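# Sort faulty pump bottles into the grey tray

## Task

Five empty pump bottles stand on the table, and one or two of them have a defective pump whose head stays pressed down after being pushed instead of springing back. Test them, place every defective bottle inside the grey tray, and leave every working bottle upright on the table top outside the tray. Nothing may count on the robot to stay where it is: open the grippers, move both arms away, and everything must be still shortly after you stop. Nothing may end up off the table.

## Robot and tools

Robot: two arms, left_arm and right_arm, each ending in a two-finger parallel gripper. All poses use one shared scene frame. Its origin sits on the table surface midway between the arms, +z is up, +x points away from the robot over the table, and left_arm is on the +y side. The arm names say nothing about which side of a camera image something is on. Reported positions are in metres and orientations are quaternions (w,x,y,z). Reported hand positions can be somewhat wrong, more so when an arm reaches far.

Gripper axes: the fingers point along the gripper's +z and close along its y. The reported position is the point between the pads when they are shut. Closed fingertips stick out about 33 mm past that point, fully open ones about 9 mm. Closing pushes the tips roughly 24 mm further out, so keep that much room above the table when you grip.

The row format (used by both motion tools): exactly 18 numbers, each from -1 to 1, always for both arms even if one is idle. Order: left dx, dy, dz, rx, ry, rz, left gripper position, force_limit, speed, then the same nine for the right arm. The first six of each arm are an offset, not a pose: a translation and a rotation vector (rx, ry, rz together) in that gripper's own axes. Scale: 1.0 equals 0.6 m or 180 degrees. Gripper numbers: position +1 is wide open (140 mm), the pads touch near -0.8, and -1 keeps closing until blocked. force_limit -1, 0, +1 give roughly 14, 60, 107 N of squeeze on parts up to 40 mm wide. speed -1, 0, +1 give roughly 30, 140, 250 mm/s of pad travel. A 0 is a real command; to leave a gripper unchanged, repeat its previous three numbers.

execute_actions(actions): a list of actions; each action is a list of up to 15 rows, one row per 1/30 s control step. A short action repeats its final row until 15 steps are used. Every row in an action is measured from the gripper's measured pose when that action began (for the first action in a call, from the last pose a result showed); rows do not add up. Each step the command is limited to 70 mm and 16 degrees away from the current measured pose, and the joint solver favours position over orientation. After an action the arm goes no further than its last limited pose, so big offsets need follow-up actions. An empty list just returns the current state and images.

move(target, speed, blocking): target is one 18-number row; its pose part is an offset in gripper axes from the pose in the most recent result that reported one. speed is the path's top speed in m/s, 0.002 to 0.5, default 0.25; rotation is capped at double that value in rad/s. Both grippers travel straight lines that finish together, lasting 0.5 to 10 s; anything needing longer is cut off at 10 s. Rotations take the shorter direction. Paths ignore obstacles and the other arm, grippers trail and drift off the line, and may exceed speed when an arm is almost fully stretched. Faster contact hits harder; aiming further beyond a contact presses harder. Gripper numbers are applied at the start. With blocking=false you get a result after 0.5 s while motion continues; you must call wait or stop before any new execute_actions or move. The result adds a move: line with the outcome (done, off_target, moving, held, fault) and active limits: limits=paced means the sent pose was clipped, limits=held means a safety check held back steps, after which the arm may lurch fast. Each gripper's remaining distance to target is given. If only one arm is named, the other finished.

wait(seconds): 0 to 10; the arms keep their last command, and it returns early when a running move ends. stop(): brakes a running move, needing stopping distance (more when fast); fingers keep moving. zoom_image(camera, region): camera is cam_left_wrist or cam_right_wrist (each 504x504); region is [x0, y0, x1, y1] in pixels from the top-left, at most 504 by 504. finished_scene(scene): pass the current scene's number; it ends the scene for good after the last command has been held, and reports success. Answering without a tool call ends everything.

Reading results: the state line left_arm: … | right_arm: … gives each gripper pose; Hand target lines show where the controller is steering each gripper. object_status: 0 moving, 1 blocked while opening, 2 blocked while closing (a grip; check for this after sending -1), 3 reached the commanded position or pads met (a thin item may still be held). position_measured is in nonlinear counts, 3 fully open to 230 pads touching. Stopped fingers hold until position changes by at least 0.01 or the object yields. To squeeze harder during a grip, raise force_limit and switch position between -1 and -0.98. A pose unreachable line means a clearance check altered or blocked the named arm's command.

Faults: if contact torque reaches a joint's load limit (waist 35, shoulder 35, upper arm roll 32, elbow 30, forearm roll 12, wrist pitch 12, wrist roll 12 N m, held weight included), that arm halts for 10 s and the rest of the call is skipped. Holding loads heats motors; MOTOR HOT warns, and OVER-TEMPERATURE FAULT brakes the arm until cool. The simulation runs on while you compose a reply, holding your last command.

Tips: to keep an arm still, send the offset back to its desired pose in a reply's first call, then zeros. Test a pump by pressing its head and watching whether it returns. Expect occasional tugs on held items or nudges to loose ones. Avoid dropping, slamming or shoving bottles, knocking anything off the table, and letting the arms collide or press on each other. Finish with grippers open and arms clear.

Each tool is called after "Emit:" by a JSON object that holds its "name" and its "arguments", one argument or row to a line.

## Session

Emit:
{"name": "execute_actions", "arguments": {
  "actions": []
}}

Scene clock: 0.00 s.
left_arm: end_effector_position=(+0.4174, +0.4246, +0.1158) position_measured=3 object_status=3 end_effector_quat_wxyz=(-0.047, +0.923, +0.378, +0.060) | right_arm: end_effector_position=(+0.6034, -0.2391, +0.4145) position_measured=3 object_status=3 end_effector_quat_wxyz=(-0.002, +0.954, -0.300, +0.000)
Joint positions: left_arm=[ 0.207 -0.419 -0.189 -2.829  0.071  2.512 -2.233] | right_arm=[-0.003 -0.003 -0.003 -1.571  0.003  1.571 -0.793]
Joint velocities: left_arm=[ 0.     0.001  0.001 -0.     0.    -0.     0.001] | right_arm=[-0.001 -0.    -0.     0.    -0.     0.     0.   ]
Hand target (left_arm): +0.417, +0.425, +0.116; -0.047, +0.923, +0.378, +0.060
Hand target (right_arm): +0.603, -0.239, +0.415; -0.002, +0.954, -0.300, +0.000

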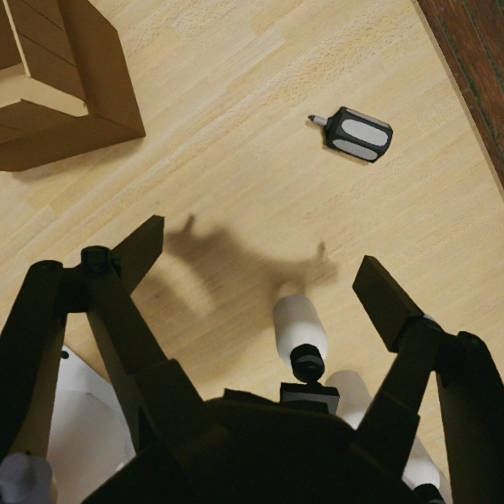

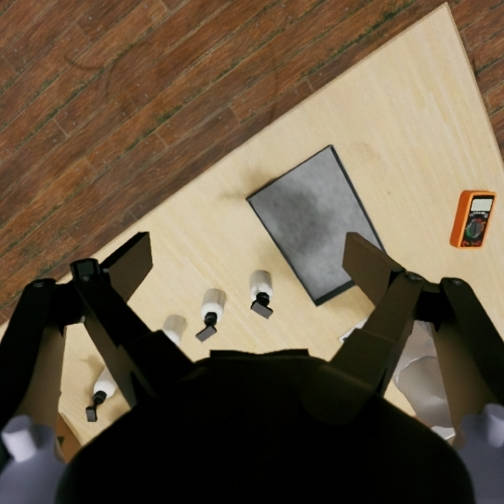

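Emit:
{"name": "move", "arguments": {
  "target": [-0.125,0.119,-0.216,-0.0307,-0.0392,0.2468,-1,0,1, -0.452,-0.1137,0.335,0,0,-0.194,-1,0,1],
  "speed": 0.5
}}

Scene clock: 69.17 s.
left_arm: end_effector_position=(+0.4028, +0.3025, +0.2274) position_measured=233 object_status=3 end_effector_quat_wxyz=(+0.001, +1.000, +0.004, -0.001) | right_arm: end_effector_position=(+0.4221, -0.0271, +0.2145) position_measured=233 object_status=3 end_effector_quat_wxyz=(+0.000, +1.000, -0.002, +0.001)
Joint positions: left_arm=[-0.287 -0.595  0.057 -2.621  0.032  2.025 -1.692] | right_arm=[ 0.279 -0.214  0.235 -2.318  0.055  2.11  -0.912]
Joint velocities: left_arm=[-0.006  0.001  0.006 -0.001  0.003 -0.004  0.028] | right_arm=[ 0.     0.001 -0.001  0.001  0.     0.005 -0.007]
Hand target (left_arm): +0.403, +0.303, +0.228; +0.000, +1.000, -0.003, -0.002
Hand target (right_arm): +0.422, -0.027, +0.213; -0.002, +1.000, -0.001, +0.000
Off the commanded pose (left_arm): 0.004 m, 0 deg.
Off the commanded pose (right_arm): 0.002 m, 0 deg.
move: off_target (left_arm)

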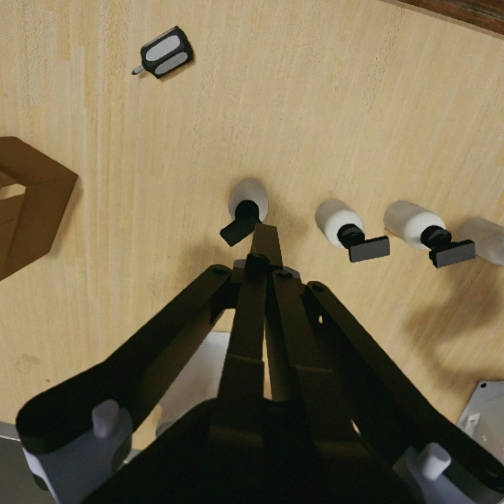

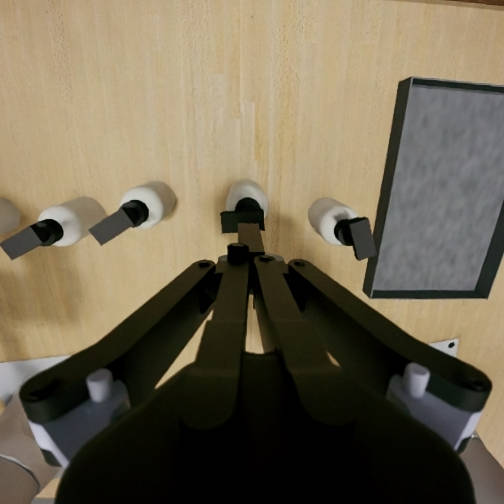

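Emit:
{"name": "execute_actions", "arguments": {
  "actions": []
}}

Scene clock: 79.87 s.
left_arm: end_effector_position=(+0.4027, +0.3026, +0.2274) position_measured=233 object_status=3 end_effector_quat_wxyz=(+0.001, +1.000, +0.000, -0.001) | right_arm: end_effector_position=(+0.4222, -0.0270, +0.2145) position_measured=233 object_status=3 end_effector_quat_wxyz=(+0.000, +1.000, -0.001, +0.001)
Joint positions: left_arm=[-0.288 -0.595  0.058 -2.621  0.033  2.024 -1.684] | right_arm=[ 0.279 -0.214  0.235 -2.318  0.056  2.111 -0.914]
Joint velocities: left_arm=[-0.001 -0.001 -0.001  0.001 -0.     0.     0.001] | right_arm=[-0.001 -0.     0.     0.001 -0.001 -0.    -0.001]
Hand target (left_arm): +0.403, +0.303, +0.228; +0.000, +1.000, -0.003, -0.002
Hand target (right_arm): +0.422, -0.027, +0.213; -0.002, +1.000, -0.001, +0.000
Off the commanded pose (left_arm): 0.004 m, 0 deg.
Off the commanded pose (right_arm): 0.002 m, 0 deg.

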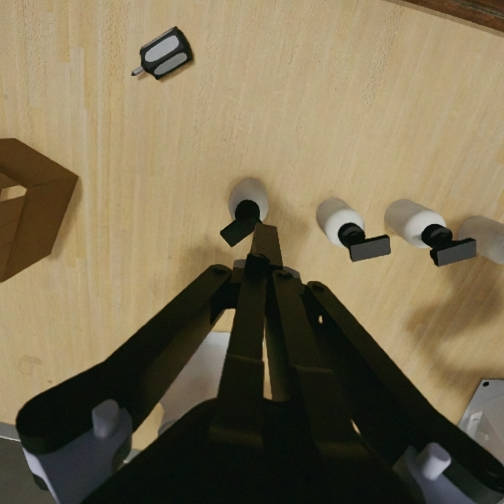

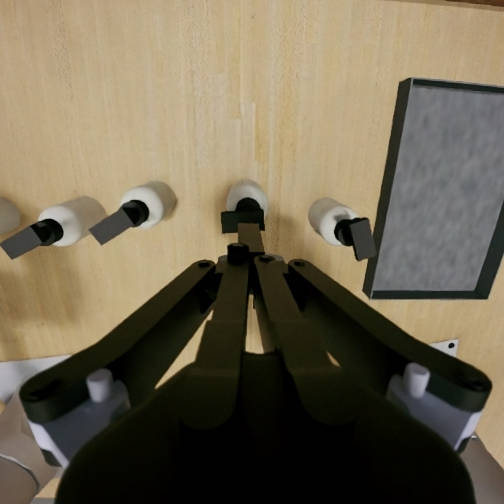

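Emit:
{"name": "zoom_image", "arguments": {
  "camera": "cam_left_wrist",
  "region": [190, 160, 330, 280]
}}

Emit:
{"name": "zoom_image", "arguments": {
  "camera": "cam_right_wrist",
  "region": [190, 160, 330, 280]
}}

Region (190, 160, 330, 280) of cam_left_wrist's 504x504 image, scaled by 3.600, with more detail than that image has; it fills the top 432 rows of this view, and the rest is white.

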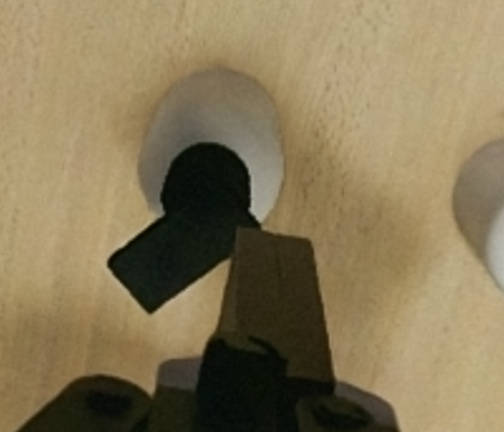

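Region (190, 160, 330, 280) of cam_right_wrist's 504x504 image, scaled by 3.600, with more detail than that image has; it fills the top 432 rows of this view, and the rest is white.

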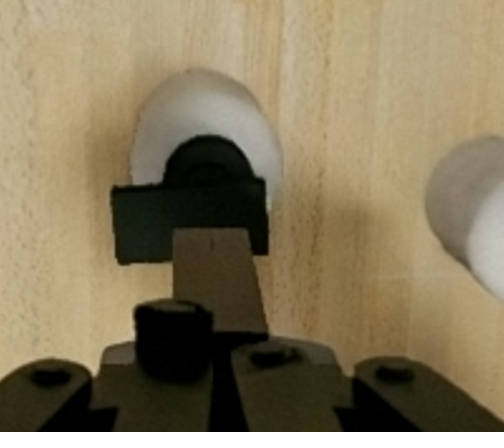

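Emit:
{"name": "execute_actions", "arguments": {
  "actions": [
    [[-0.0001,-0.0006,0.0013,0,0,0,-1,-0.2,1,0.0001,0,0.0008,0,0,0,-1,-0.2,1],[-0.0002,-0.0023,0.0047,0,0,0,-1,-0.2,1,0.0004,-0.0001,0.0031,0,0,0,-1,-0.2,1],[-0.0005,-0.0049,0.01,0,0,0,-1,-0.2,1,0.0008,-0.0002,0.0066,0,0,0,-1,-0.2,1],[-0.0009,-0.0082,0.0166,0,0,0,-1,-0.2,1,0.0013,-0.0003,0.011,0,0,0,-1,-0.2,1],[-0.0012,-0.0119,0.0241,0,0,0,-1,-0.2,1,0.0019,-0.0005,0.016,0,0,0,-1,-0.2,1],[-0.0017,-0.0159,0.032,0,0,0,-1,-0.2,1,0.0025,-0.0007,0.0213,0,0,0,-1,-0.2,1],[-0.0021,-0.0198,0.0399,0,0,0,-1,-0.2,1,0.0031,-0.0008,0.0265,0,0,0,-1,-0.2,1],[-0.0024,-0.0235,0.0474,0,0,0,-1,-0.2,1,0.0037,-0.001,0.0315,0,0,0,-1,-0.2,1],[-0.0028,-0.0268,0.054,0,0,0,-1,-0.2,1,0.0042,-0.0011,0.0359,0,0,0,-1,-0.2,1],[-0.0031,-0.0294,0.0593,0,0,0,-1,-0.2,1,0.0046,-0.0012,0.0394,0,0,0,-1,-0.2,1],[-0.0032,-0.0311,0.0627,0,0,0,-1,-0.2,1,0.0049,-0.0013,0.0417,0,0,0,-1,-0.2,1],[-0.0033,-0.0317,0.064,0,0,0,-1,-0.2,1,0.005,-0.0013,0.0425,0,0,0,-1,-0.2,1]]
  ]
}}

Emit:
{"name": "execute_actions", "arguments": {
  "actions": []
}}

Scene clock: 105.07 s.
left_arm: end_effector_position=(+0.3946, +0.3199, +0.1897) position_measured=233 object_status=3 end_effector_quat_wxyz=(+0.002, +1.000, +0.009, -0.011) | right_arm: end_effector_position=(+0.4215, -0.0284, +0.1890) position_measured=233 object_status=3 end_effector_quat_wxyz=(+0.003, +1.000, -0.001, -0.005)
Joint positions: left_arm=[-0.272 -0.567  0.094 -2.695  0.052  2.107 -1.668] | right_arm=[ 0.279 -0.177  0.235 -2.346  0.052  2.161 -0.914]
Joint velocities: left_arm=[ 0.     0.026  0.034 -0.03   0.028  0.127  0.034] | right_arm=[ 0.     0.019 -0.    -0.01  -0.006  0.072 -0.001]
Hand target (left_arm): +0.401, +0.322, +0.190; +0.001, +1.000, +0.001, -0.001
Hand target (right_arm): +0.425, -0.026, +0.189; +0.000, +1.000, -0.001, +0.001
Off the commanded pose (left_arm): 0.006 m, 2 deg.
Off the commanded pose (right_arm): 0.004 m, 1 deg.

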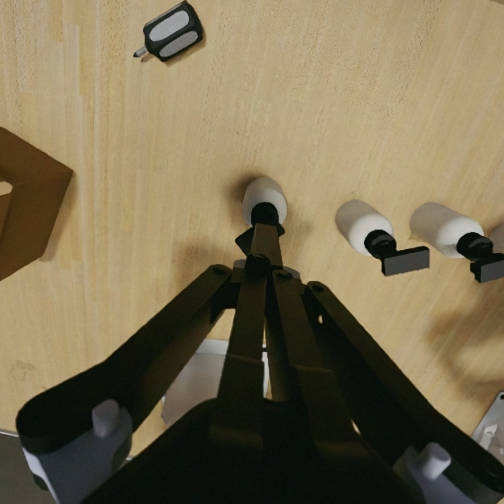

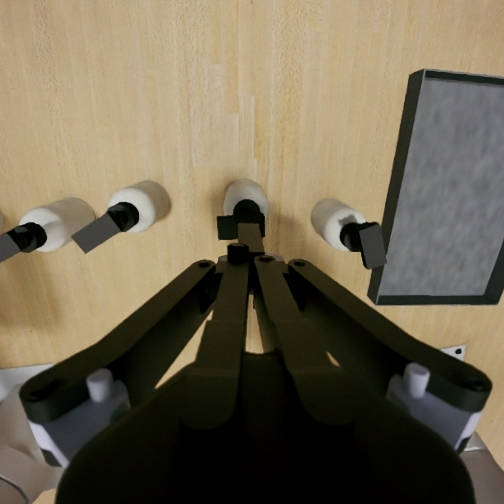

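Scene clock: 105.07 s.
left_arm: end_effector_position=(+0.3946, +0.3199, +0.1897) position_measured=233 object_status=3 end_effector_quat_wxyz=(+0.002, +1.000, +0.009, -0.011) | right_arm: end_effector_position=(+0.4215, -0.0284, +0.1890) position_measured=233 object_status=3 end_effector_quat_wxyz=(+0.003, +1.000, -0.001, -0.005)
Joint positions: left_arm=[-0.272 -0.567  0.094 -2.695  0.052  2.107 -1.668] | right_arm=[ 0.279 -0.177  0.235 -2.346  0.052  2.161 -0.914]
Joint velocities: left_arm=[ 0.     0.026  0.034 -0.03   0.028  0.127  0.034] | right_arm=[ 0.     0.019 -0.    -0.01  -0.006  0.072 -0.001]
Hand target (left_arm): +0.401, +0.322, +0.190; +0.001, +1.000, +0.001, -0.001
Hand target (right_arm): +0.425, -0.026, +0.189; +0.000, +1.000, -0.001, +0.001
Off the commanded pose (left_arm): 0.006 m, 2 deg.
Off the commanded pose (right_arm): 0.004 m, 1 deg.

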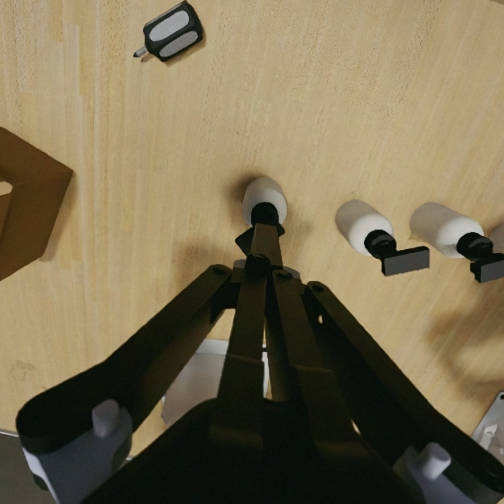

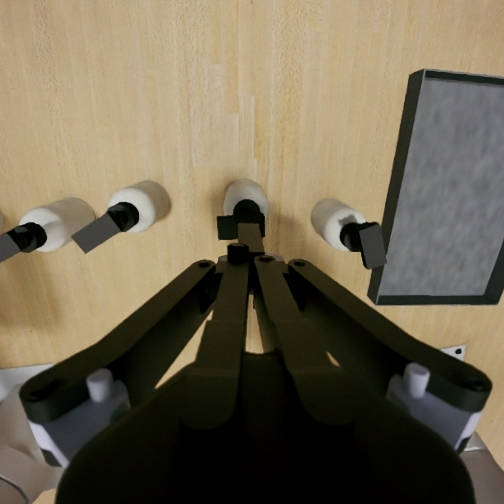

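Emit:
{"name": "execute_actions", "arguments": {
  "actions": []
}}

Emit:
{"name": "zoom_image", "arguments": {
  "camera": "cam_left_wrist",
  "region": [190, 160, 330, 280]
}}

Emit:
{"name": "zoom_image", "arguments": {
  "camera": "cam_right_wrist",
  "region": [190, 160, 330, 280]
}}

Scene clock: 106.97 s.
left_arm: end_effector_position=(+0.4011, +0.3207, +0.1908) position_measured=233 object_status=3 end_effector_quat_wxyz=(+0.002, +1.000, +0.004, -0.001) | right_arm: end_effector_position=(+0.4247, -0.0262, +0.1898) position_measured=233 object_status=3 end_effector_quat_wxyz=(-0.001, +1.000, -0.001, -0.000)
Joint positions: left_arm=[-0.272 -0.566  0.096 -2.696  0.056  2.129 -1.657] | right_arm=[ 0.279 -0.176  0.235 -2.346  0.052  2.174 -0.914]
Joint velocities: left_arm=[ 0.001 -0.001 -0.001  0.     0.    -0.     0.   ] | right_arm=[-0.001 -0.001  0.    -0.002 -0.     0.     0.   ]
Hand target (left_arm): +0.401, +0.322, +0.190; +0.001, +1.000, +0.001, -0.001
Hand target (right_arm): +0.425, -0.026, +0.189; +0.000, +1.000, -0.001, +0.001
Off the commanded pose (left_arm): 0.002 m, 0 deg.
Off the commanded pose (right_arm): 0.001 m, 0 deg.

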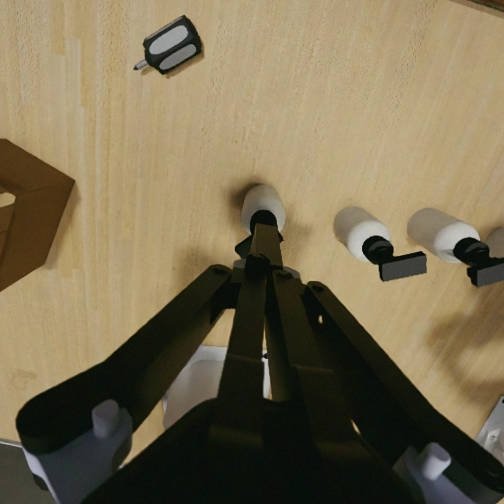

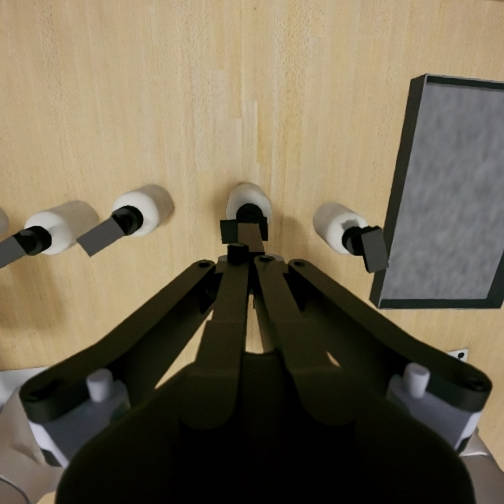

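Region (190, 160, 330, 280) of cam_left_wrist's 504x504 image, scaled by 3.600, with more detail than that image has; it fills the top 432 rows of this view, and the rest is white.

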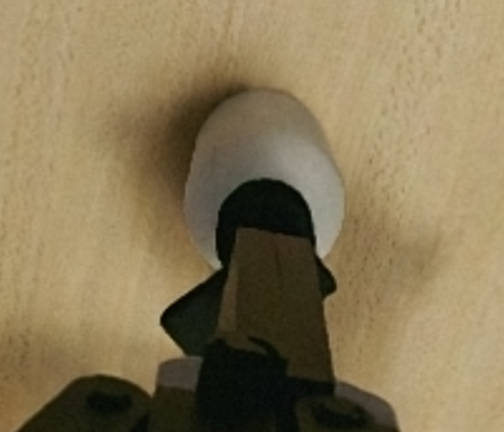

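Region (190, 160, 330, 280) of cam_right_wrist's 504x504 image, scaled by 3.600, with more detail than that image has; it fills the top 432 rows of this view, and the rest is white.

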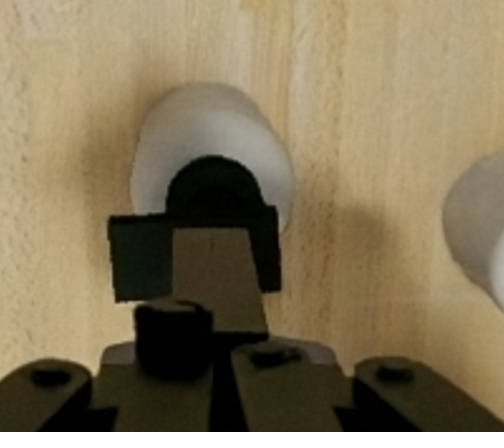

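Emit:
{"name": "execute_actions", "arguments": {
  "actions": [
    [[0,-0.001,0.0022,0,0,0,-1,-0.2,1,0.002,0,0.0021,0,0,0,-1,-0.2,1],[0,-0.002,0.006,0,0,0,-1,-0.2,1,0.004,-0.0005,0.0058,0,0,0,-1,-0.2,1],[0,-0.003,0.0109,0,0,0,-1,-0.2,1,0.006,-0.001,0.0106,0,0,0,-1,-0.2,1],[0,-0.003,0.0164,0,0,0,-1,-0.2,1,0.007,-0.001,0.0159,0,0,0,-1,-0.2,1],[0,-0.003,0.0219,0,0,0,-1,-0.2,1,0.007,-0.001,0.0212,0,0,0,-1,-0.2,1],[0,-0.003,0.0274,0,0,0,-1,-0.2,1,0.007,-0.001,0.0265,0,0,0,-1,-0.2,1],[0,-0.003,0.0328,0,0,0,-1,-0.2,1,0.007,-0.001,0.0318,0,0,0,-1,-0.2,1],[-0.001,-0.003,0.0383,0,0,0,-1,-0.2,1,0.007,-0.001,0.0371,0,0,0,-1,-0.2,1],[-0.001,-0.003,0.0432,0,0,0,-1,-0.2,1,0.007,-0.001,0.0419,0,0,0,-1,-0.2,1],[-0.002,-0.003,0.0476,0,0,0,-1,-0.2,1,0.006,-0.001,0.0461,0,0,0,-1,-0.2,1],[-0.002,-0.003,0.0514,0,0,0,-1,-0.2,1,0.006,-0.001,0.0498,0,0,0,-1,-0.2,1],[-0.003,-0.003,0.0536,0,0,0,-1,-0.2,1,0.005,-0.001,0.0519,0,0,0,-1,-0.2,1],[-0.003,-0.003,0.0547,0,0,0,-1,-0.2,1,0.005,-0.001,0.053,0,0,0,-1,-0.2,1]]
  ]
}}

Scene clock: 120.43 s.
left_arm: end_effector_position=(+0.3958, +0.3218, +0.1607) position_measured=233 object_status=3 end_effector_quat_wxyz=(+0.002, +1.000, +0.005, -0.008) | right_arm: end_effector_position=(+0.4258, -0.0267, +0.1615) position_measured=233 object_status=3 end_effector_quat_wxyz=(+0.000, +1.000, -0.001, -0.005)
Joint positions: left_arm=[-0.271 -0.527  0.102 -2.746  0.058  2.206 -1.657] | right_arm=[ 0.278 -0.129  0.235 -2.373  0.045  2.239 -0.913]
Joint velocities: left_arm=[ 0.001  0.028  0.005 -0.03   0.005  0.118 -0.003] | right_arm=[ 0.     0.025 -0.    -0.026 -0.01   0.095  0.006]
Hand target (left_arm): +0.399, +0.323, +0.158; +0.002, +1.000, +0.004, -0.001
Hand target (right_arm): +0.428, -0.026, +0.158; -0.001, +1.000, -0.001, -0.001
Off the commanded pose (left_arm): 0.004 m, 1 deg.
Off the commanded pose (right_arm): 0.004 m, 1 deg.

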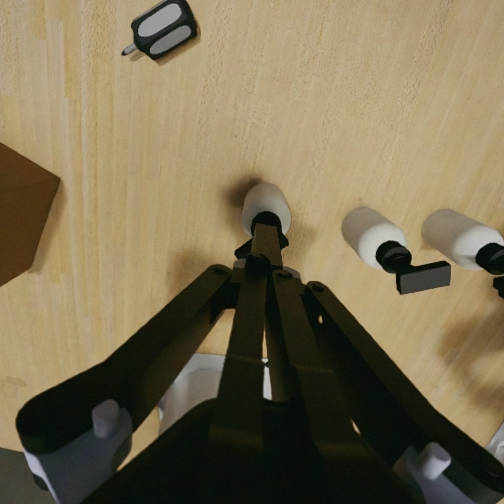

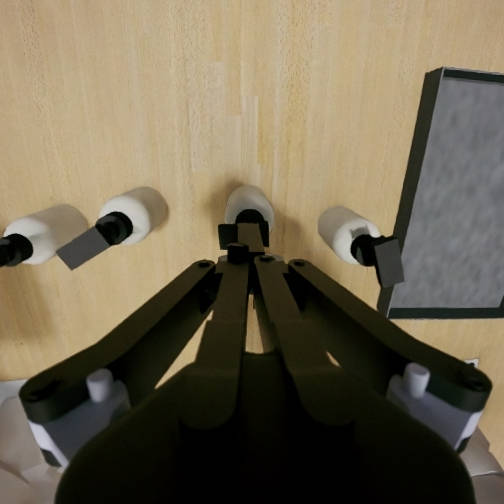

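Emit:
{"name": "execute_actions", "arguments": {
  "actions": []
}}

Emit:
{"name": "zoom_image", "arguments": {
  "camera": "cam_left_wrist",
  "region": [190, 160, 330, 280]
}}

Emit:
{"name": "zoom_image", "arguments": {
  "camera": "cam_right_wrist",
  "region": [190, 160, 330, 280]
}}

Scene clock: 121.90 s.
left_arm: end_effector_position=(+0.4010, +0.3216, +0.1610) position_measured=233 object_status=3 end_effector_quat_wxyz=(+0.002, +1.000, +0.005, +0.001) | right_arm: end_effector_position=(+0.4290, -0.0246, +0.1615) position_measured=233 object_status=3 end_effector_quat_wxyz=(-0.003, +1.000, -0.001, +0.000)
Joint positions: left_arm=[-0.271 -0.525  0.103 -2.748  0.059  2.226 -1.657] | right_arm=[ 0.278 -0.128  0.235 -2.375  0.044  2.254 -0.911]
Joint velocities: left_arm=[ 0.    -0.001  0.     0.001 -0.001 -0.    -0.001] | right_arm=[-0.001  0.     0.001 -0.001  0.001 -0.     0.001]
Hand target (left_arm): +0.399, +0.323, +0.158; +0.002, +1.000, +0.004, -0.001
Hand target (right_arm): +0.428, -0.026, +0.158; -0.001, +1.000, -0.001, -0.001
Off the commanded pose (left_arm): 0.004 m, 0 deg.
Off the commanded pose (right_arm): 0.004 m, 0 deg.

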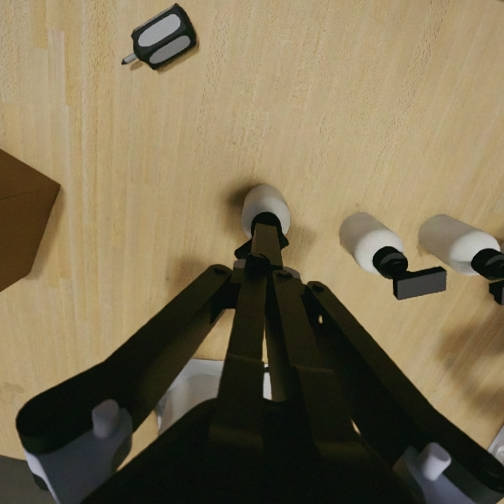

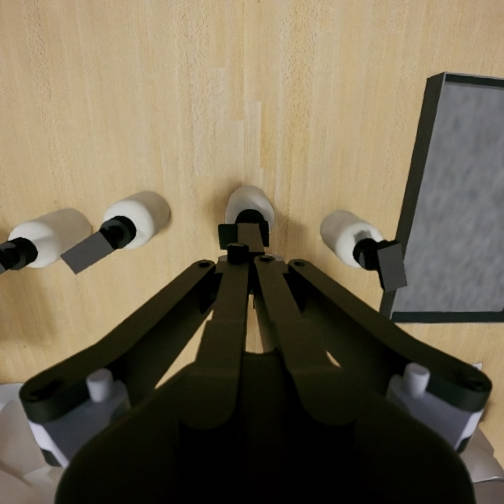

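Region (190, 160, 330, 280) of cam_left_wrist's 504x504 image, scaled by 3.600, with more detail than that image has; it fills the top 432 rows of this view, and the rest is white.

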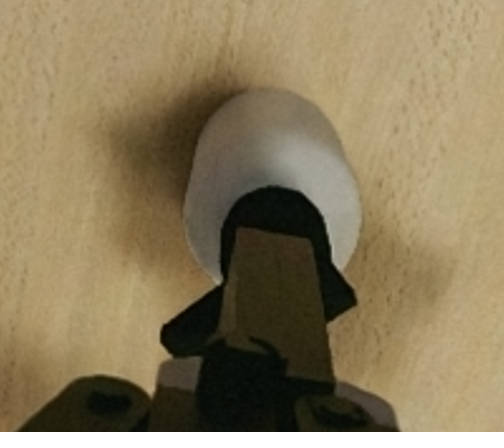

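Region (190, 160, 330, 280) of cam_right_wrist's 504x504 image, scaled by 3.600, with more detail than that image has; it fills the top 432 rows of this view, and the rest is white.

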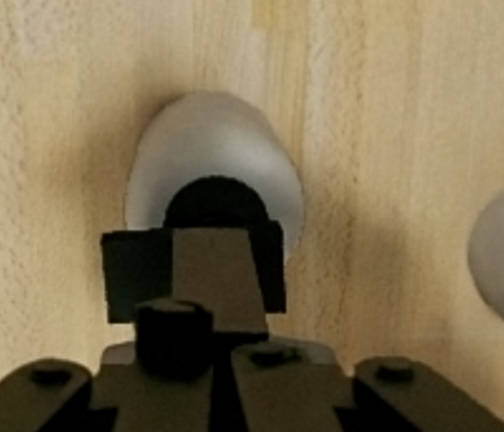

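Emit:
{"name": "zoom_image", "arguments": {
  "camera": "cam_right_wrist",
  "region": [300, 190, 440, 310]
}}

Emit:
{"name": "zoom_image", "arguments": {
  "camera": "cam_left_wrist",
  "region": [330, 195, 470, 315]
}}

Region (300, 190, 440, 310) of cam_right_wrist's 504x504 image, scaled by 3.600, with more detail than that image has; it fills the top 432 rows of this view, and the rest is white.

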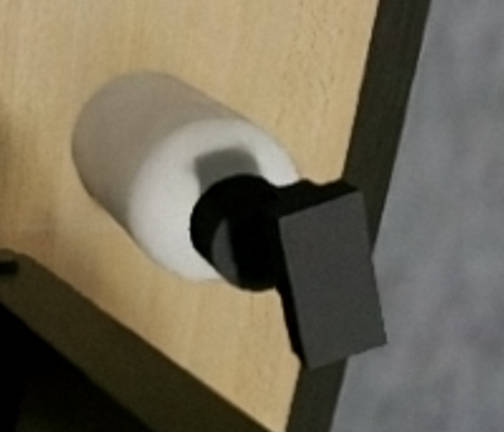

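Region (330, 195, 470, 315) of cam_left_wrist's 504x504 image, scaled by 3.600, with more detail than that image has; it fills the top 432 rows of this view, and the rest is white.

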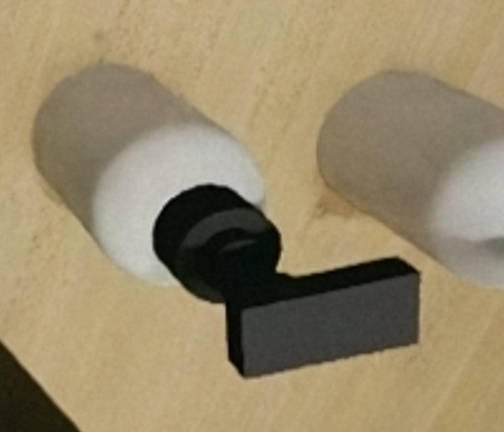

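Emit:
{"name": "execute_actions", "arguments": {
  "actions": [
    [[0,0,-0.0047,0,0,0,-1,-0.2,1,0,0,-0.0046,0,0,0,-1,-0.2,1],[0,0,-0.014,0,0,0,-1,-0.2,1,0,0,-0.0137,0,0,0,-1,-0.2,1],[0,0,-0.0257,0,0,0,-1,-0.2,1,0,0,-0.0252,-0.001,0,0,-1,-0.2,1],[-0.0003,0.004,-0.0374,0,0,0,-1,-0.2,1,-0.0008,0.0038,-0.0366,-0.001,0,0,-1,-0.2,1],[-0.0012,0.0151,-0.0444,0,0,0,-1,-0.2,1,-0.0029,0.0142,-0.0435,-0.002,0,0,-1,-0.2,1],[-0.0026,0.0317,-0.0467,0,0,0,-1,-0.2,1,-0.0061,0.0299,-0.0458,-0.002,0,0,-1,-0.2,1],[-0.0043,0.0527,-0.0467,0,0,0,-1,-0.2,1,-0.0102,0.0497,-0.0458,-0.002,0,0,-1,-0.2,1],[-0.0063,0.0764,-0.0467,0,0,0,-1,-0.2,1,-0.0147,0.0721,-0.0458,-0.002,0,0,-1,-0.2,1],[-0.0084,0.1017,-0.0467,0,0,0,-1,-0.2,1,-0.0196,0.0959,-0.0458,-0.002,0,0,-1,-0.2,1],[-0.0104,0.1269,-0.0467,0,0,0,-1,-0.2,1,-0.0245,0.1196,-0.0458,-0.002,0,0,-1,-0.2,1],[-0.0124,0.1506,-0.0467,0,0,0,-1,-0.2,1,-0.029,0.142,-0.0458,-0.002,0,0,-1,-0.2,1],[-0.0141,0.1716,-0.0467,0,0,0,-1,-0.2,1,-0.0331,0.1618,-0.0458,-0.002,0,0,-1,-0.2,1],[-0.0155,0.1883,-0.0467,0,0,0,-1,-0.2,1,-0.0363,0.1775,-0.0458,-0.002,0,0,-1,-0.2,1],[-0.0164,0.1992,-0.0467,0,0,0,-1,-0.2,1,-0.0384,0.1879,-0.0458,-0.002,0,0,-1,-0.2,1],[-0.0167,0.2033,-0.0467,0,0,0,-1,-0.2,1,-0.0392,0.1917,-0.0458,-0.002,0,0,-1,-0.2,1]]
  ]
}}

Scene clock: 167.73 s.
left_arm: end_effector_position=(+0.3951, +0.2221, +0.1886) position_measured=233 object_status=3 end_effector_quat_wxyz=(-0.002, +0.999, -0.047, +0.006) | right_arm: end_effector_position=(+0.4128, -0.1183, +0.1877) position_measured=233 object_status=3 end_effector_quat_wxyz=(-0.001, +0.999, -0.038, +0.005)
Joint positions: left_arm=[-0.379 -0.536 -0.073 -2.684 -0.036  2.16  -1.757] | right_arm=[ 0.236 -0.375  0.13  -2.552  0.054  2.188 -0.994]
Joint velocities: left_arm=[-0.193  0.194 -0.468  0.16  -0.256 -0.013 -0.366] | right_arm=[-0.111 -0.526 -0.349 -0.451 -0.018 -0.098 -0.305]
Hand target (left_arm): +0.391, +0.203, +0.188; +0.003, +1.000, +0.001, -0.000
Hand target (right_arm): +0.405, -0.137, +0.186; +0.002, +1.000, -0.003, -0.001
Off the commanded pose (left_arm): 0.023 m, 6 deg.
Off the commanded pose (right_arm): 0.023 m, 4 deg.

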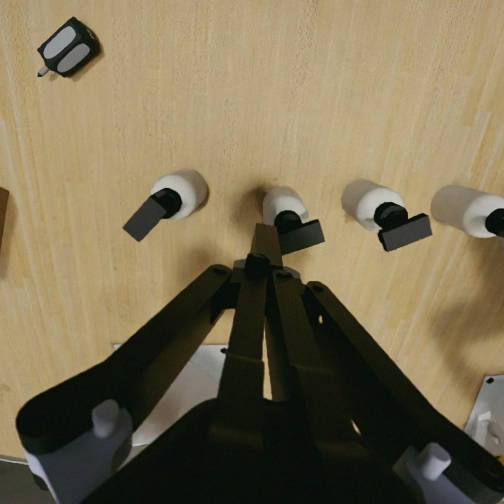

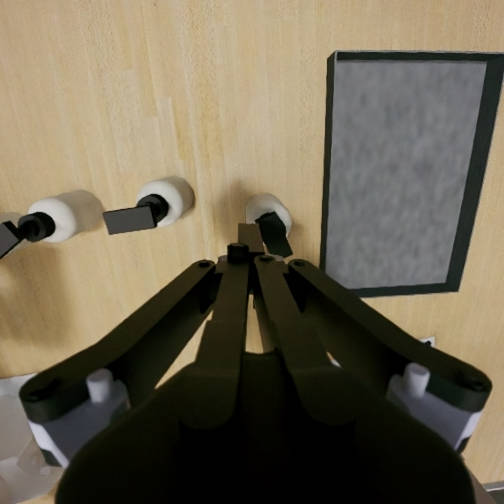

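Emit:
{"name": "execute_actions", "arguments": {
  "actions": []
}}

Emit:
{"name": "zoom_image", "arguments": {
  "camera": "cam_left_wrist",
  "region": [80, 150, 440, 290]
}}

Emit:
{"name": "zoom_image", "arguments": {
  "camera": "cam_right_wrist",
  "region": [0, 150, 330, 290]
}}

Scene clock: 169.77 s.
left_arm: end_effector_position=(+0.3912, +0.2043, +0.1877) position_measured=233 object_status=3 end_effector_quat_wxyz=(+0.003, +1.000, -0.002, +0.001) | right_arm: end_effector_position=(+0.4060, -0.1346, +0.1872) position_measured=233 object_status=3 end_effector_quat_wxyz=(-0.000, +1.000, -0.005, +0.001)
Joint positions: left_arm=[-0.388 -0.522 -0.103 -2.673 -0.067  2.156 -1.868] | right_arm=[ 0.23  -0.413  0.108 -2.585  0.053  2.175 -1.086]
Joint velocities: left_arm=[-0.001  0.001 -0.    -0.001  0.002  0.     0.001] | right_arm=[ 0.     0.    -0.001  0.     0.001  0.    -0.002]
Hand target (left_arm): +0.391, +0.203, +0.188; +0.003, +1.000, +0.001, -0.000
Hand target (right_arm): +0.405, -0.137, +0.186; +0.002, +1.000, -0.003, -0.001
Off the commanded pose (left_arm): 0.005 m, 1 deg.
Off the commanded pose (right_arm): 0.005 m, 1 deg.

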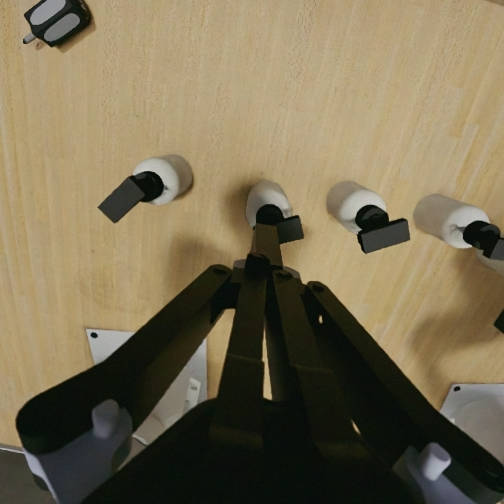

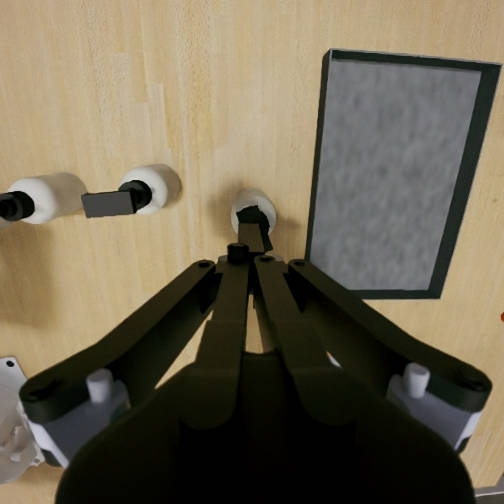

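Region (80, 150, 440, 290) of cam_left_wrist's 504x504 image, scaled by 1.400, with more detail than that image has.

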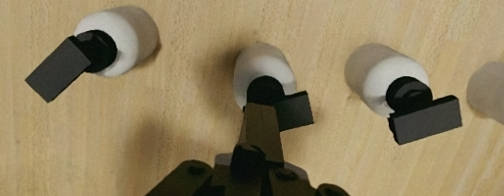

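Region (0, 150, 330, 290) of cam_right_wrist's 504x504 image, scaled by 1.527, with more detail than that image has; it fills the top 214 rows of this view, and the rest is white.

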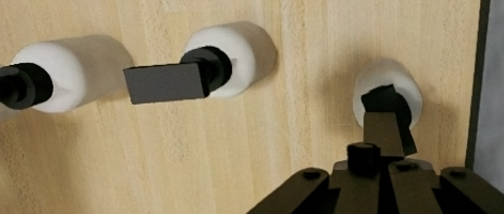

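Emit:
{"name": "zoom_image", "arguments": {
  "camera": "cam_left_wrist",
  "region": [80, 140, 220, 260]
}}

Emit:
{"name": "zoom_image", "arguments": {
  "camera": "cam_right_wrist",
  "region": [60, 140, 200, 260]
}}

Emit:
{"name": "zoom_image", "arguments": {
  "camera": "cam_left_wrist",
  "region": [384, 170, 504, 290]
}}

Region (80, 140, 220, 260) of cam_left_wrist's 504x504 image, scaled by 3.600, with more detail than that image has; it fills the top 432 rows of this view, and the rest is white.

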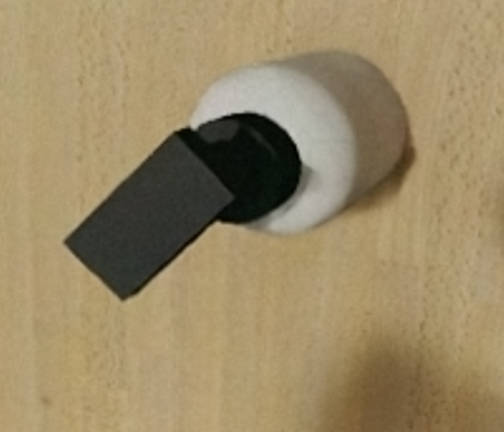

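Region (60, 140, 200, 260) of cam_right_wrist's 504x504 image, scaled by 3.600, with more detail than that image has; it fills the top 432 rows of this view, and the rest is white.

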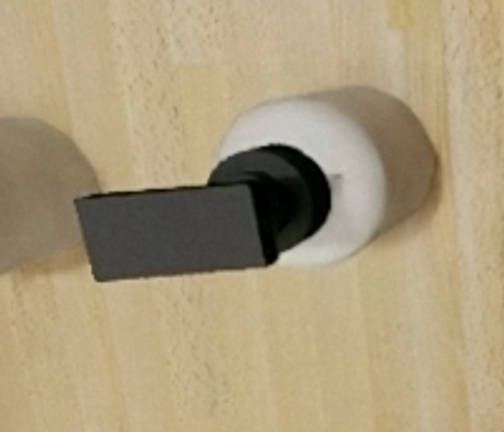

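Region (384, 170, 504, 290) of cam_left_wrist's 504x504 image, scaled by 4.200, with more detail than that image has.

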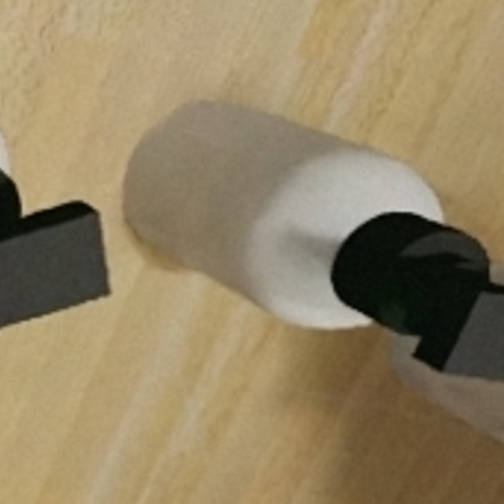

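Emit:
{"name": "zoom_image", "arguments": {
  "camera": "cam_left_wrist",
  "region": [190, 160, 330, 280]
}}

Emit:
{"name": "zoom_image", "arguments": {
  "camera": "cam_right_wrist",
  "region": [190, 160, 330, 280]
}}

Region (190, 160, 330, 280) of cam_left_wrist's 504x504 image, scaled by 3.600, with more detail than that image has; it fills the top 432 rows of this view, and the rest is white.

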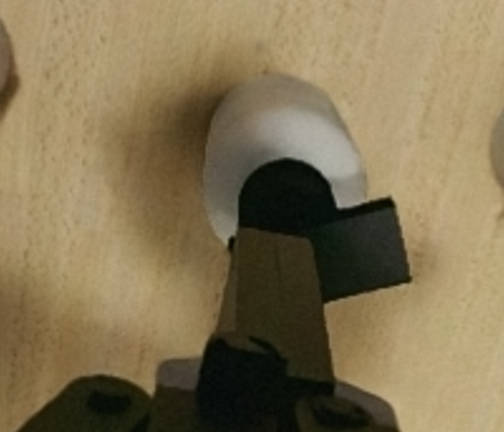

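Region (190, 160, 330, 280) of cam_right_wrist's 504x504 image, scaled by 3.600, with more detail than that image has; it fills the top 432 rows of this view, and the rest is white.

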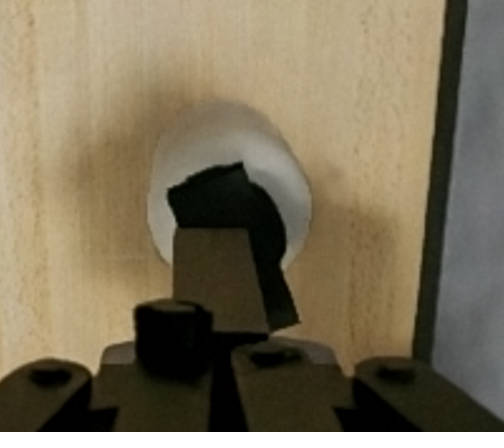

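Emit:
{"name": "execute_actions", "arguments": {
  "actions": [
    [[0.002,0.002,0.0021,0,0,0,-1,-0.2,1,-0.0005,0.002,0.0021,0,0,0,-1,-0.2,1],[0.004,0.005,0.0058,0,0,0,-1,-0.2,1,-0.001,0.005,0.0057,0,0,0,-1,-0.2,1],[0.006,0.008,0.0106,0,0,0,-1,-0.2,1,-0.002,0.008,0.0104,0,0,0,-1,-0.2,1],[0.007,0.009,0.0158,0,0,0,-1,-0.2,1,-0.002,0.009,0.0156,0,0,0,-1,-0.2,1],[0.007,0.0095,0.0211,0,0,0,-1,-0.2,1,-0.002,0.009,0.0208,0,0,0,-1,-0.2,1],[0.007,0.0095,0.0264,0,0,0,-1,-0.2,1,-0.002,0.009,0.026,0,0,0,-1,-0.2,1],[0.007,0.0095,0.0317,0,0,0,-1,-0.2,1,-0.002,0.009,0.0312,0,0,0,-1,-0.2,1],[0.007,0.0095,0.037,0,0,0,-1,-0.2,1,-0.003,0.009,0.0364,0,0,0,-1,-0.2,1],[0.006,0.009,0.0417,0,0,0,-1,-0.2,1,-0.004,0.01,0.0411,0,0,0,-1,-0.2,1],[0.006,0.009,0.0459,0,0,0,-1,-0.2,1,-0.004,0.01,0.0452,0,0,0,-1,-0.2,1],[0.005,0.009,0.0496,0,0,0,-1,-0.2,1,-0.005,0.011,0.0489,0,0,0,-1,-0.2,1],[0.004,0.0085,0.0517,0,0,0,-1,-0.2,1,-0.006,0.011,0.051,0,0,0,-1,-0.2,1],[0.004,0.0085,0.0528,0,0,0,-1,-0.2,1,-0.006,0.011,0.052,0,0,0,-1,-0.2,1]]
  ]
}}

Scene clock: 204.83 s.
left_arm: end_effector_position=(+0.3916, +0.2018, +0.1593) position_measured=233 object_status=3 end_effector_quat_wxyz=(-0.001, +1.000, -0.005, -0.004) | right_arm: end_effector_position=(+0.3995, -0.1414, +0.1589) position_measured=233 object_status=3 end_effector_quat_wxyz=(+0.002, +1.000, -0.007, -0.004)
Joint positions: left_arm=[-0.389 -0.462 -0.115 -2.702 -0.067  2.234 -1.87 ] | right_arm=[ 0.228 -0.389  0.106 -2.642  0.053  2.244 -1.089]
Joint velocities: left_arm=[-0.001  0.027 -0.005 -0.032 -0.002  0.114 -0.005] | right_arm=[-0.001 -0.001  0.001 -0.001  0.002  0.116 -0.004]
Hand target (left_arm): +0.394, +0.200, +0.157; +0.002, +1.000, -0.001, +0.002
Hand target (right_arm): +0.402, -0.141, +0.156; -0.000, +1.000, -0.006, +0.001
Off the commanded pose (left_arm): 0.005 m, 1 deg.
Off the commanded pose (right_arm): 0.004 m, 1 deg.

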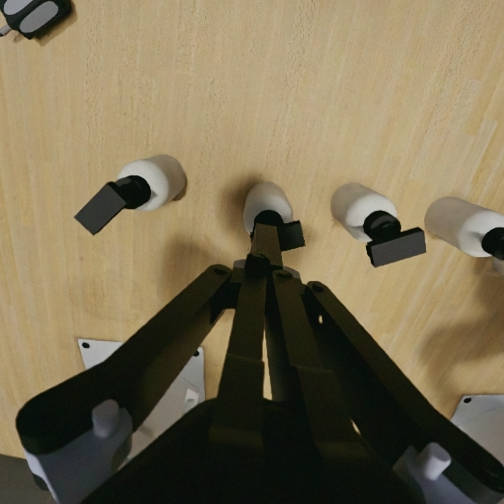

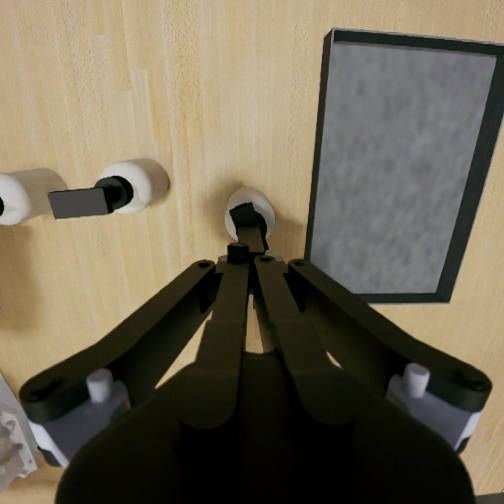

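Emit:
{"name": "execute_actions", "arguments": {
  "actions": []
}}

Emit:
{"name": "zoom_image", "arguments": {
  "camera": "cam_left_wrist",
  "region": [310, 160, 450, 280]
}}

Emit:
{"name": "zoom_image", "arguments": {
  "camera": "cam_right_wrist",
  "region": [190, 160, 330, 280]
}}

Scene clock: 206.67 s.
left_arm: end_effector_position=(+0.3962, +0.2002, +0.1595) position_measured=233 object_status=3 end_effector_quat_wxyz=(+0.002, +1.000, -0.004, +0.004) | right_arm: end_effector_position=(+0.4032, -0.1396, +0.1588) position_measured=233 object_status=3 end_effector_quat_wxyz=(-0.001, +1.000, -0.007, +0.002)
Joint positions: left_arm=[-0.389 -0.461 -0.115 -2.704 -0.067  2.253 -1.872] | right_arm=[ 0.228 -0.389  0.106 -2.644  0.053  2.262 -1.089]
Joint velocities: left_arm=[ 0.     0.    -0.002  0.    -0.001 -0.    -0.001] | right_arm=[ 0.     0.     0.001  0.    -0.    -0.    -0.   ]
Hand target (left_arm): +0.394, +0.200, +0.157; +0.002, +1.000, -0.001, +0.002
Hand target (right_arm): +0.402, -0.141, +0.156; -0.000, +1.000, -0.006, +0.001
Off the commanded pose (left_arm): 0.004 m, 0 deg.
Off the commanded pose (right_arm): 0.003 m, 0 deg.

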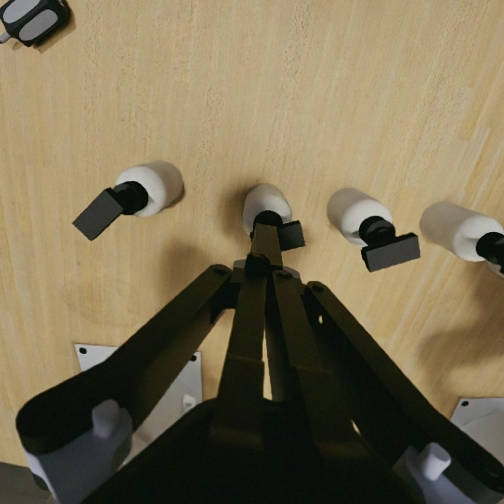

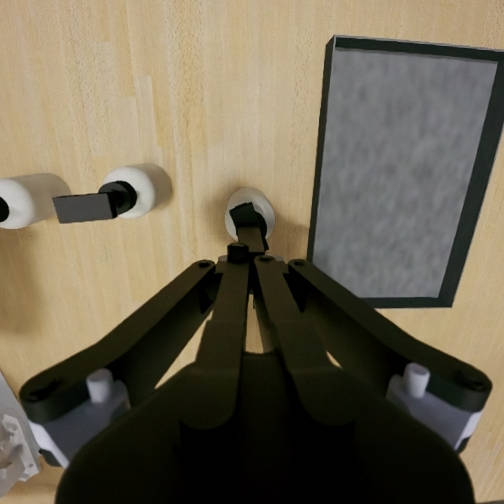

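Region (310, 160, 450, 280) of cam_left_wrist's 504x504 image, scaled by 3.600, with more detail than that image has; it fills the top 432 rows of this view, and the rest is white.

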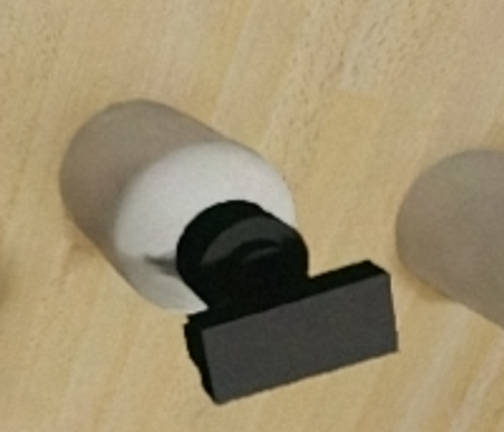

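Region (190, 160, 330, 280) of cam_right_wrist's 504x504 image, scaled by 3.600, with more detail than that image has; it fills the top 432 rows of this view, and the rest is white.

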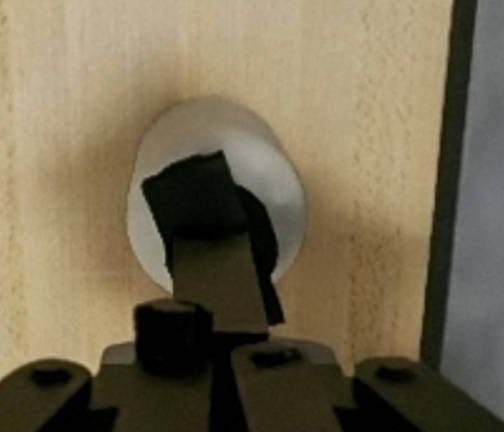

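Emit:
{"name": "execute_actions", "arguments": {
  "actions": [
    [[0,0,-0.0049,0,0,0,-1,-0.2,1,0,0,-0.004,0,0,0,-1,-0.2,1],[0,0,-0.0148,0,-0.001,0,-1,-0.2,1,0,0,-0.011,0,0,0,-1,-0.2,1],[0,0,-0.0271,0,-0.001,0,-1,-0.2,1,-0.001,0,-0.02,0,-0.001,0,-1,-0.2,1],[0.0006,0.004,-0.0394,0,-0.002,0,-1,-0.2,1,-0.002,0,-0.03,0,-0.001,-0.003,-1,-0.2,1],[0.0024,0.015,-0.0467,0,-0.0025,0,-1,-0.2,1,-0.003,0.001,-0.039,0,-0.001,-0.009,-1,-0.2,1],[0.005,0.0314,-0.0492,0,-0.0025,0,-1,-0.2,1,-0.004,0.0015,-0.046,0,-0.001,-0.019,0.1,-0.2,0.6],[0.0083,0.0518,-0.0492,0,-0.0025,0,-1,-0.2,1,-0.005,0.002,-0.05,0,-0.001,-0.032,0.1,-0.2,0.6],[0.012,0.0748,-0.0492,0,-0.0025,0,-1,-0.2,1,-0.005,0.0025,-0.052,0,-0.001,-0.046,0.1,-0.2,0.6],[0.0158,0.0985,-0.0492,0,-0.0025,0,-1,-0.2,1,-0.005,0.0025,-0.052,0,-0.001,-0.06,0.1,-0.2,0.6],[0.0195,0.1215,-0.0492,0,-0.0025,0,-1,-0.2,1,-0.005,0.0025,-0.052,0,-0.001,-0.074,0.1,-0.2,0.6],[0.0228,0.1419,-0.0492,0,-0.0025,0,-1,-0.2,1,-0.005,0.0025,-0.052,0,-0.001,-0.087,0.1,-0.2,0.6],[0.0254,0.1583,-0.0492,0,-0.0025,0,-1,-0.2,1,-0.005,0.0025,-0.052,0,-0.001,-0.097,0.1,-0.2,0.6],[0.0272,0.1693,-0.0492,0,-0.0025,0,-1,-0.2,1,-0.005,0.0025,-0.052,0,-0.001,-0.103,0.1,-0.2,0.6],[0.0278,0.1733,-0.0492,0,-0.0025,0,-1,-0.2,1,-0.005,0.0025,-0.052,0,-0.001,-0.106,0.1,-0.2,0.6],[0.0278,0.1733,-0.0492,0,-0.0025,0,-1,-0.2,1,-0.005,0.0025,-0.052,0,-0.001,-0.106,0.1,-0.2,0.6]]
  ]
}}

Scene clock: 236.23 s.
left_arm: end_effector_position=(+0.4109, +0.1079, +0.1906) position_measured=233 object_status=3 end_effector_quat_wxyz=(+0.002, +0.999, -0.046, +0.007) | right_arm: end_effector_position=(+0.4023, -0.1373, +0.1902) position_measured=135 object_status=0 end_effector_quat_wxyz=(-0.002, +0.997, +0.080, +0.008)
Joint positions: left_arm=[-0.441 -0.341 -0.244 -2.507 -0.097  2.187 -1.955] | right_arm=[ 0.296 -0.444  0.046 -2.609  0.02   2.181 -1.231]
Joint velocities: left_arm=[-0.021  0.36  -0.28   0.311 -0.015 -0.02  -0.285] | right_arm=[ 0.199  0.    -0.198  0.001 -0.1   -0.066 -0.449]
Hand target (left_arm): +0.411, +0.098, +0.190; +0.002, +1.000, -0.006, +0.001
Hand target (right_arm): +0.400, -0.141, +0.190; +0.003, +0.988, +0.154, +0.003
Off the commanded pose (left_arm): 0.012 m, 5 deg.
Off the commanded pose (right_arm): 0.004 m, 9 deg.

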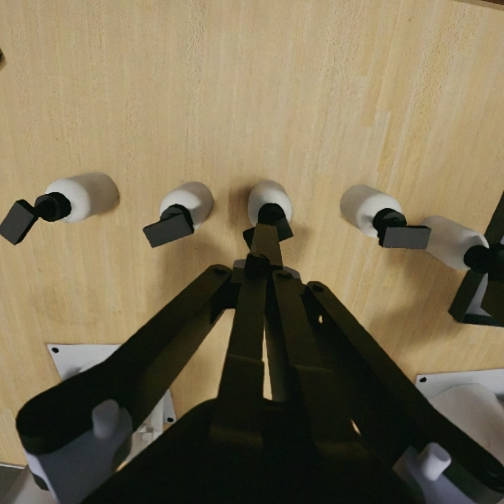

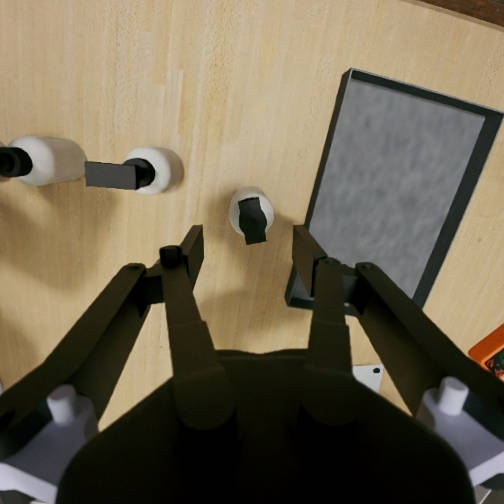

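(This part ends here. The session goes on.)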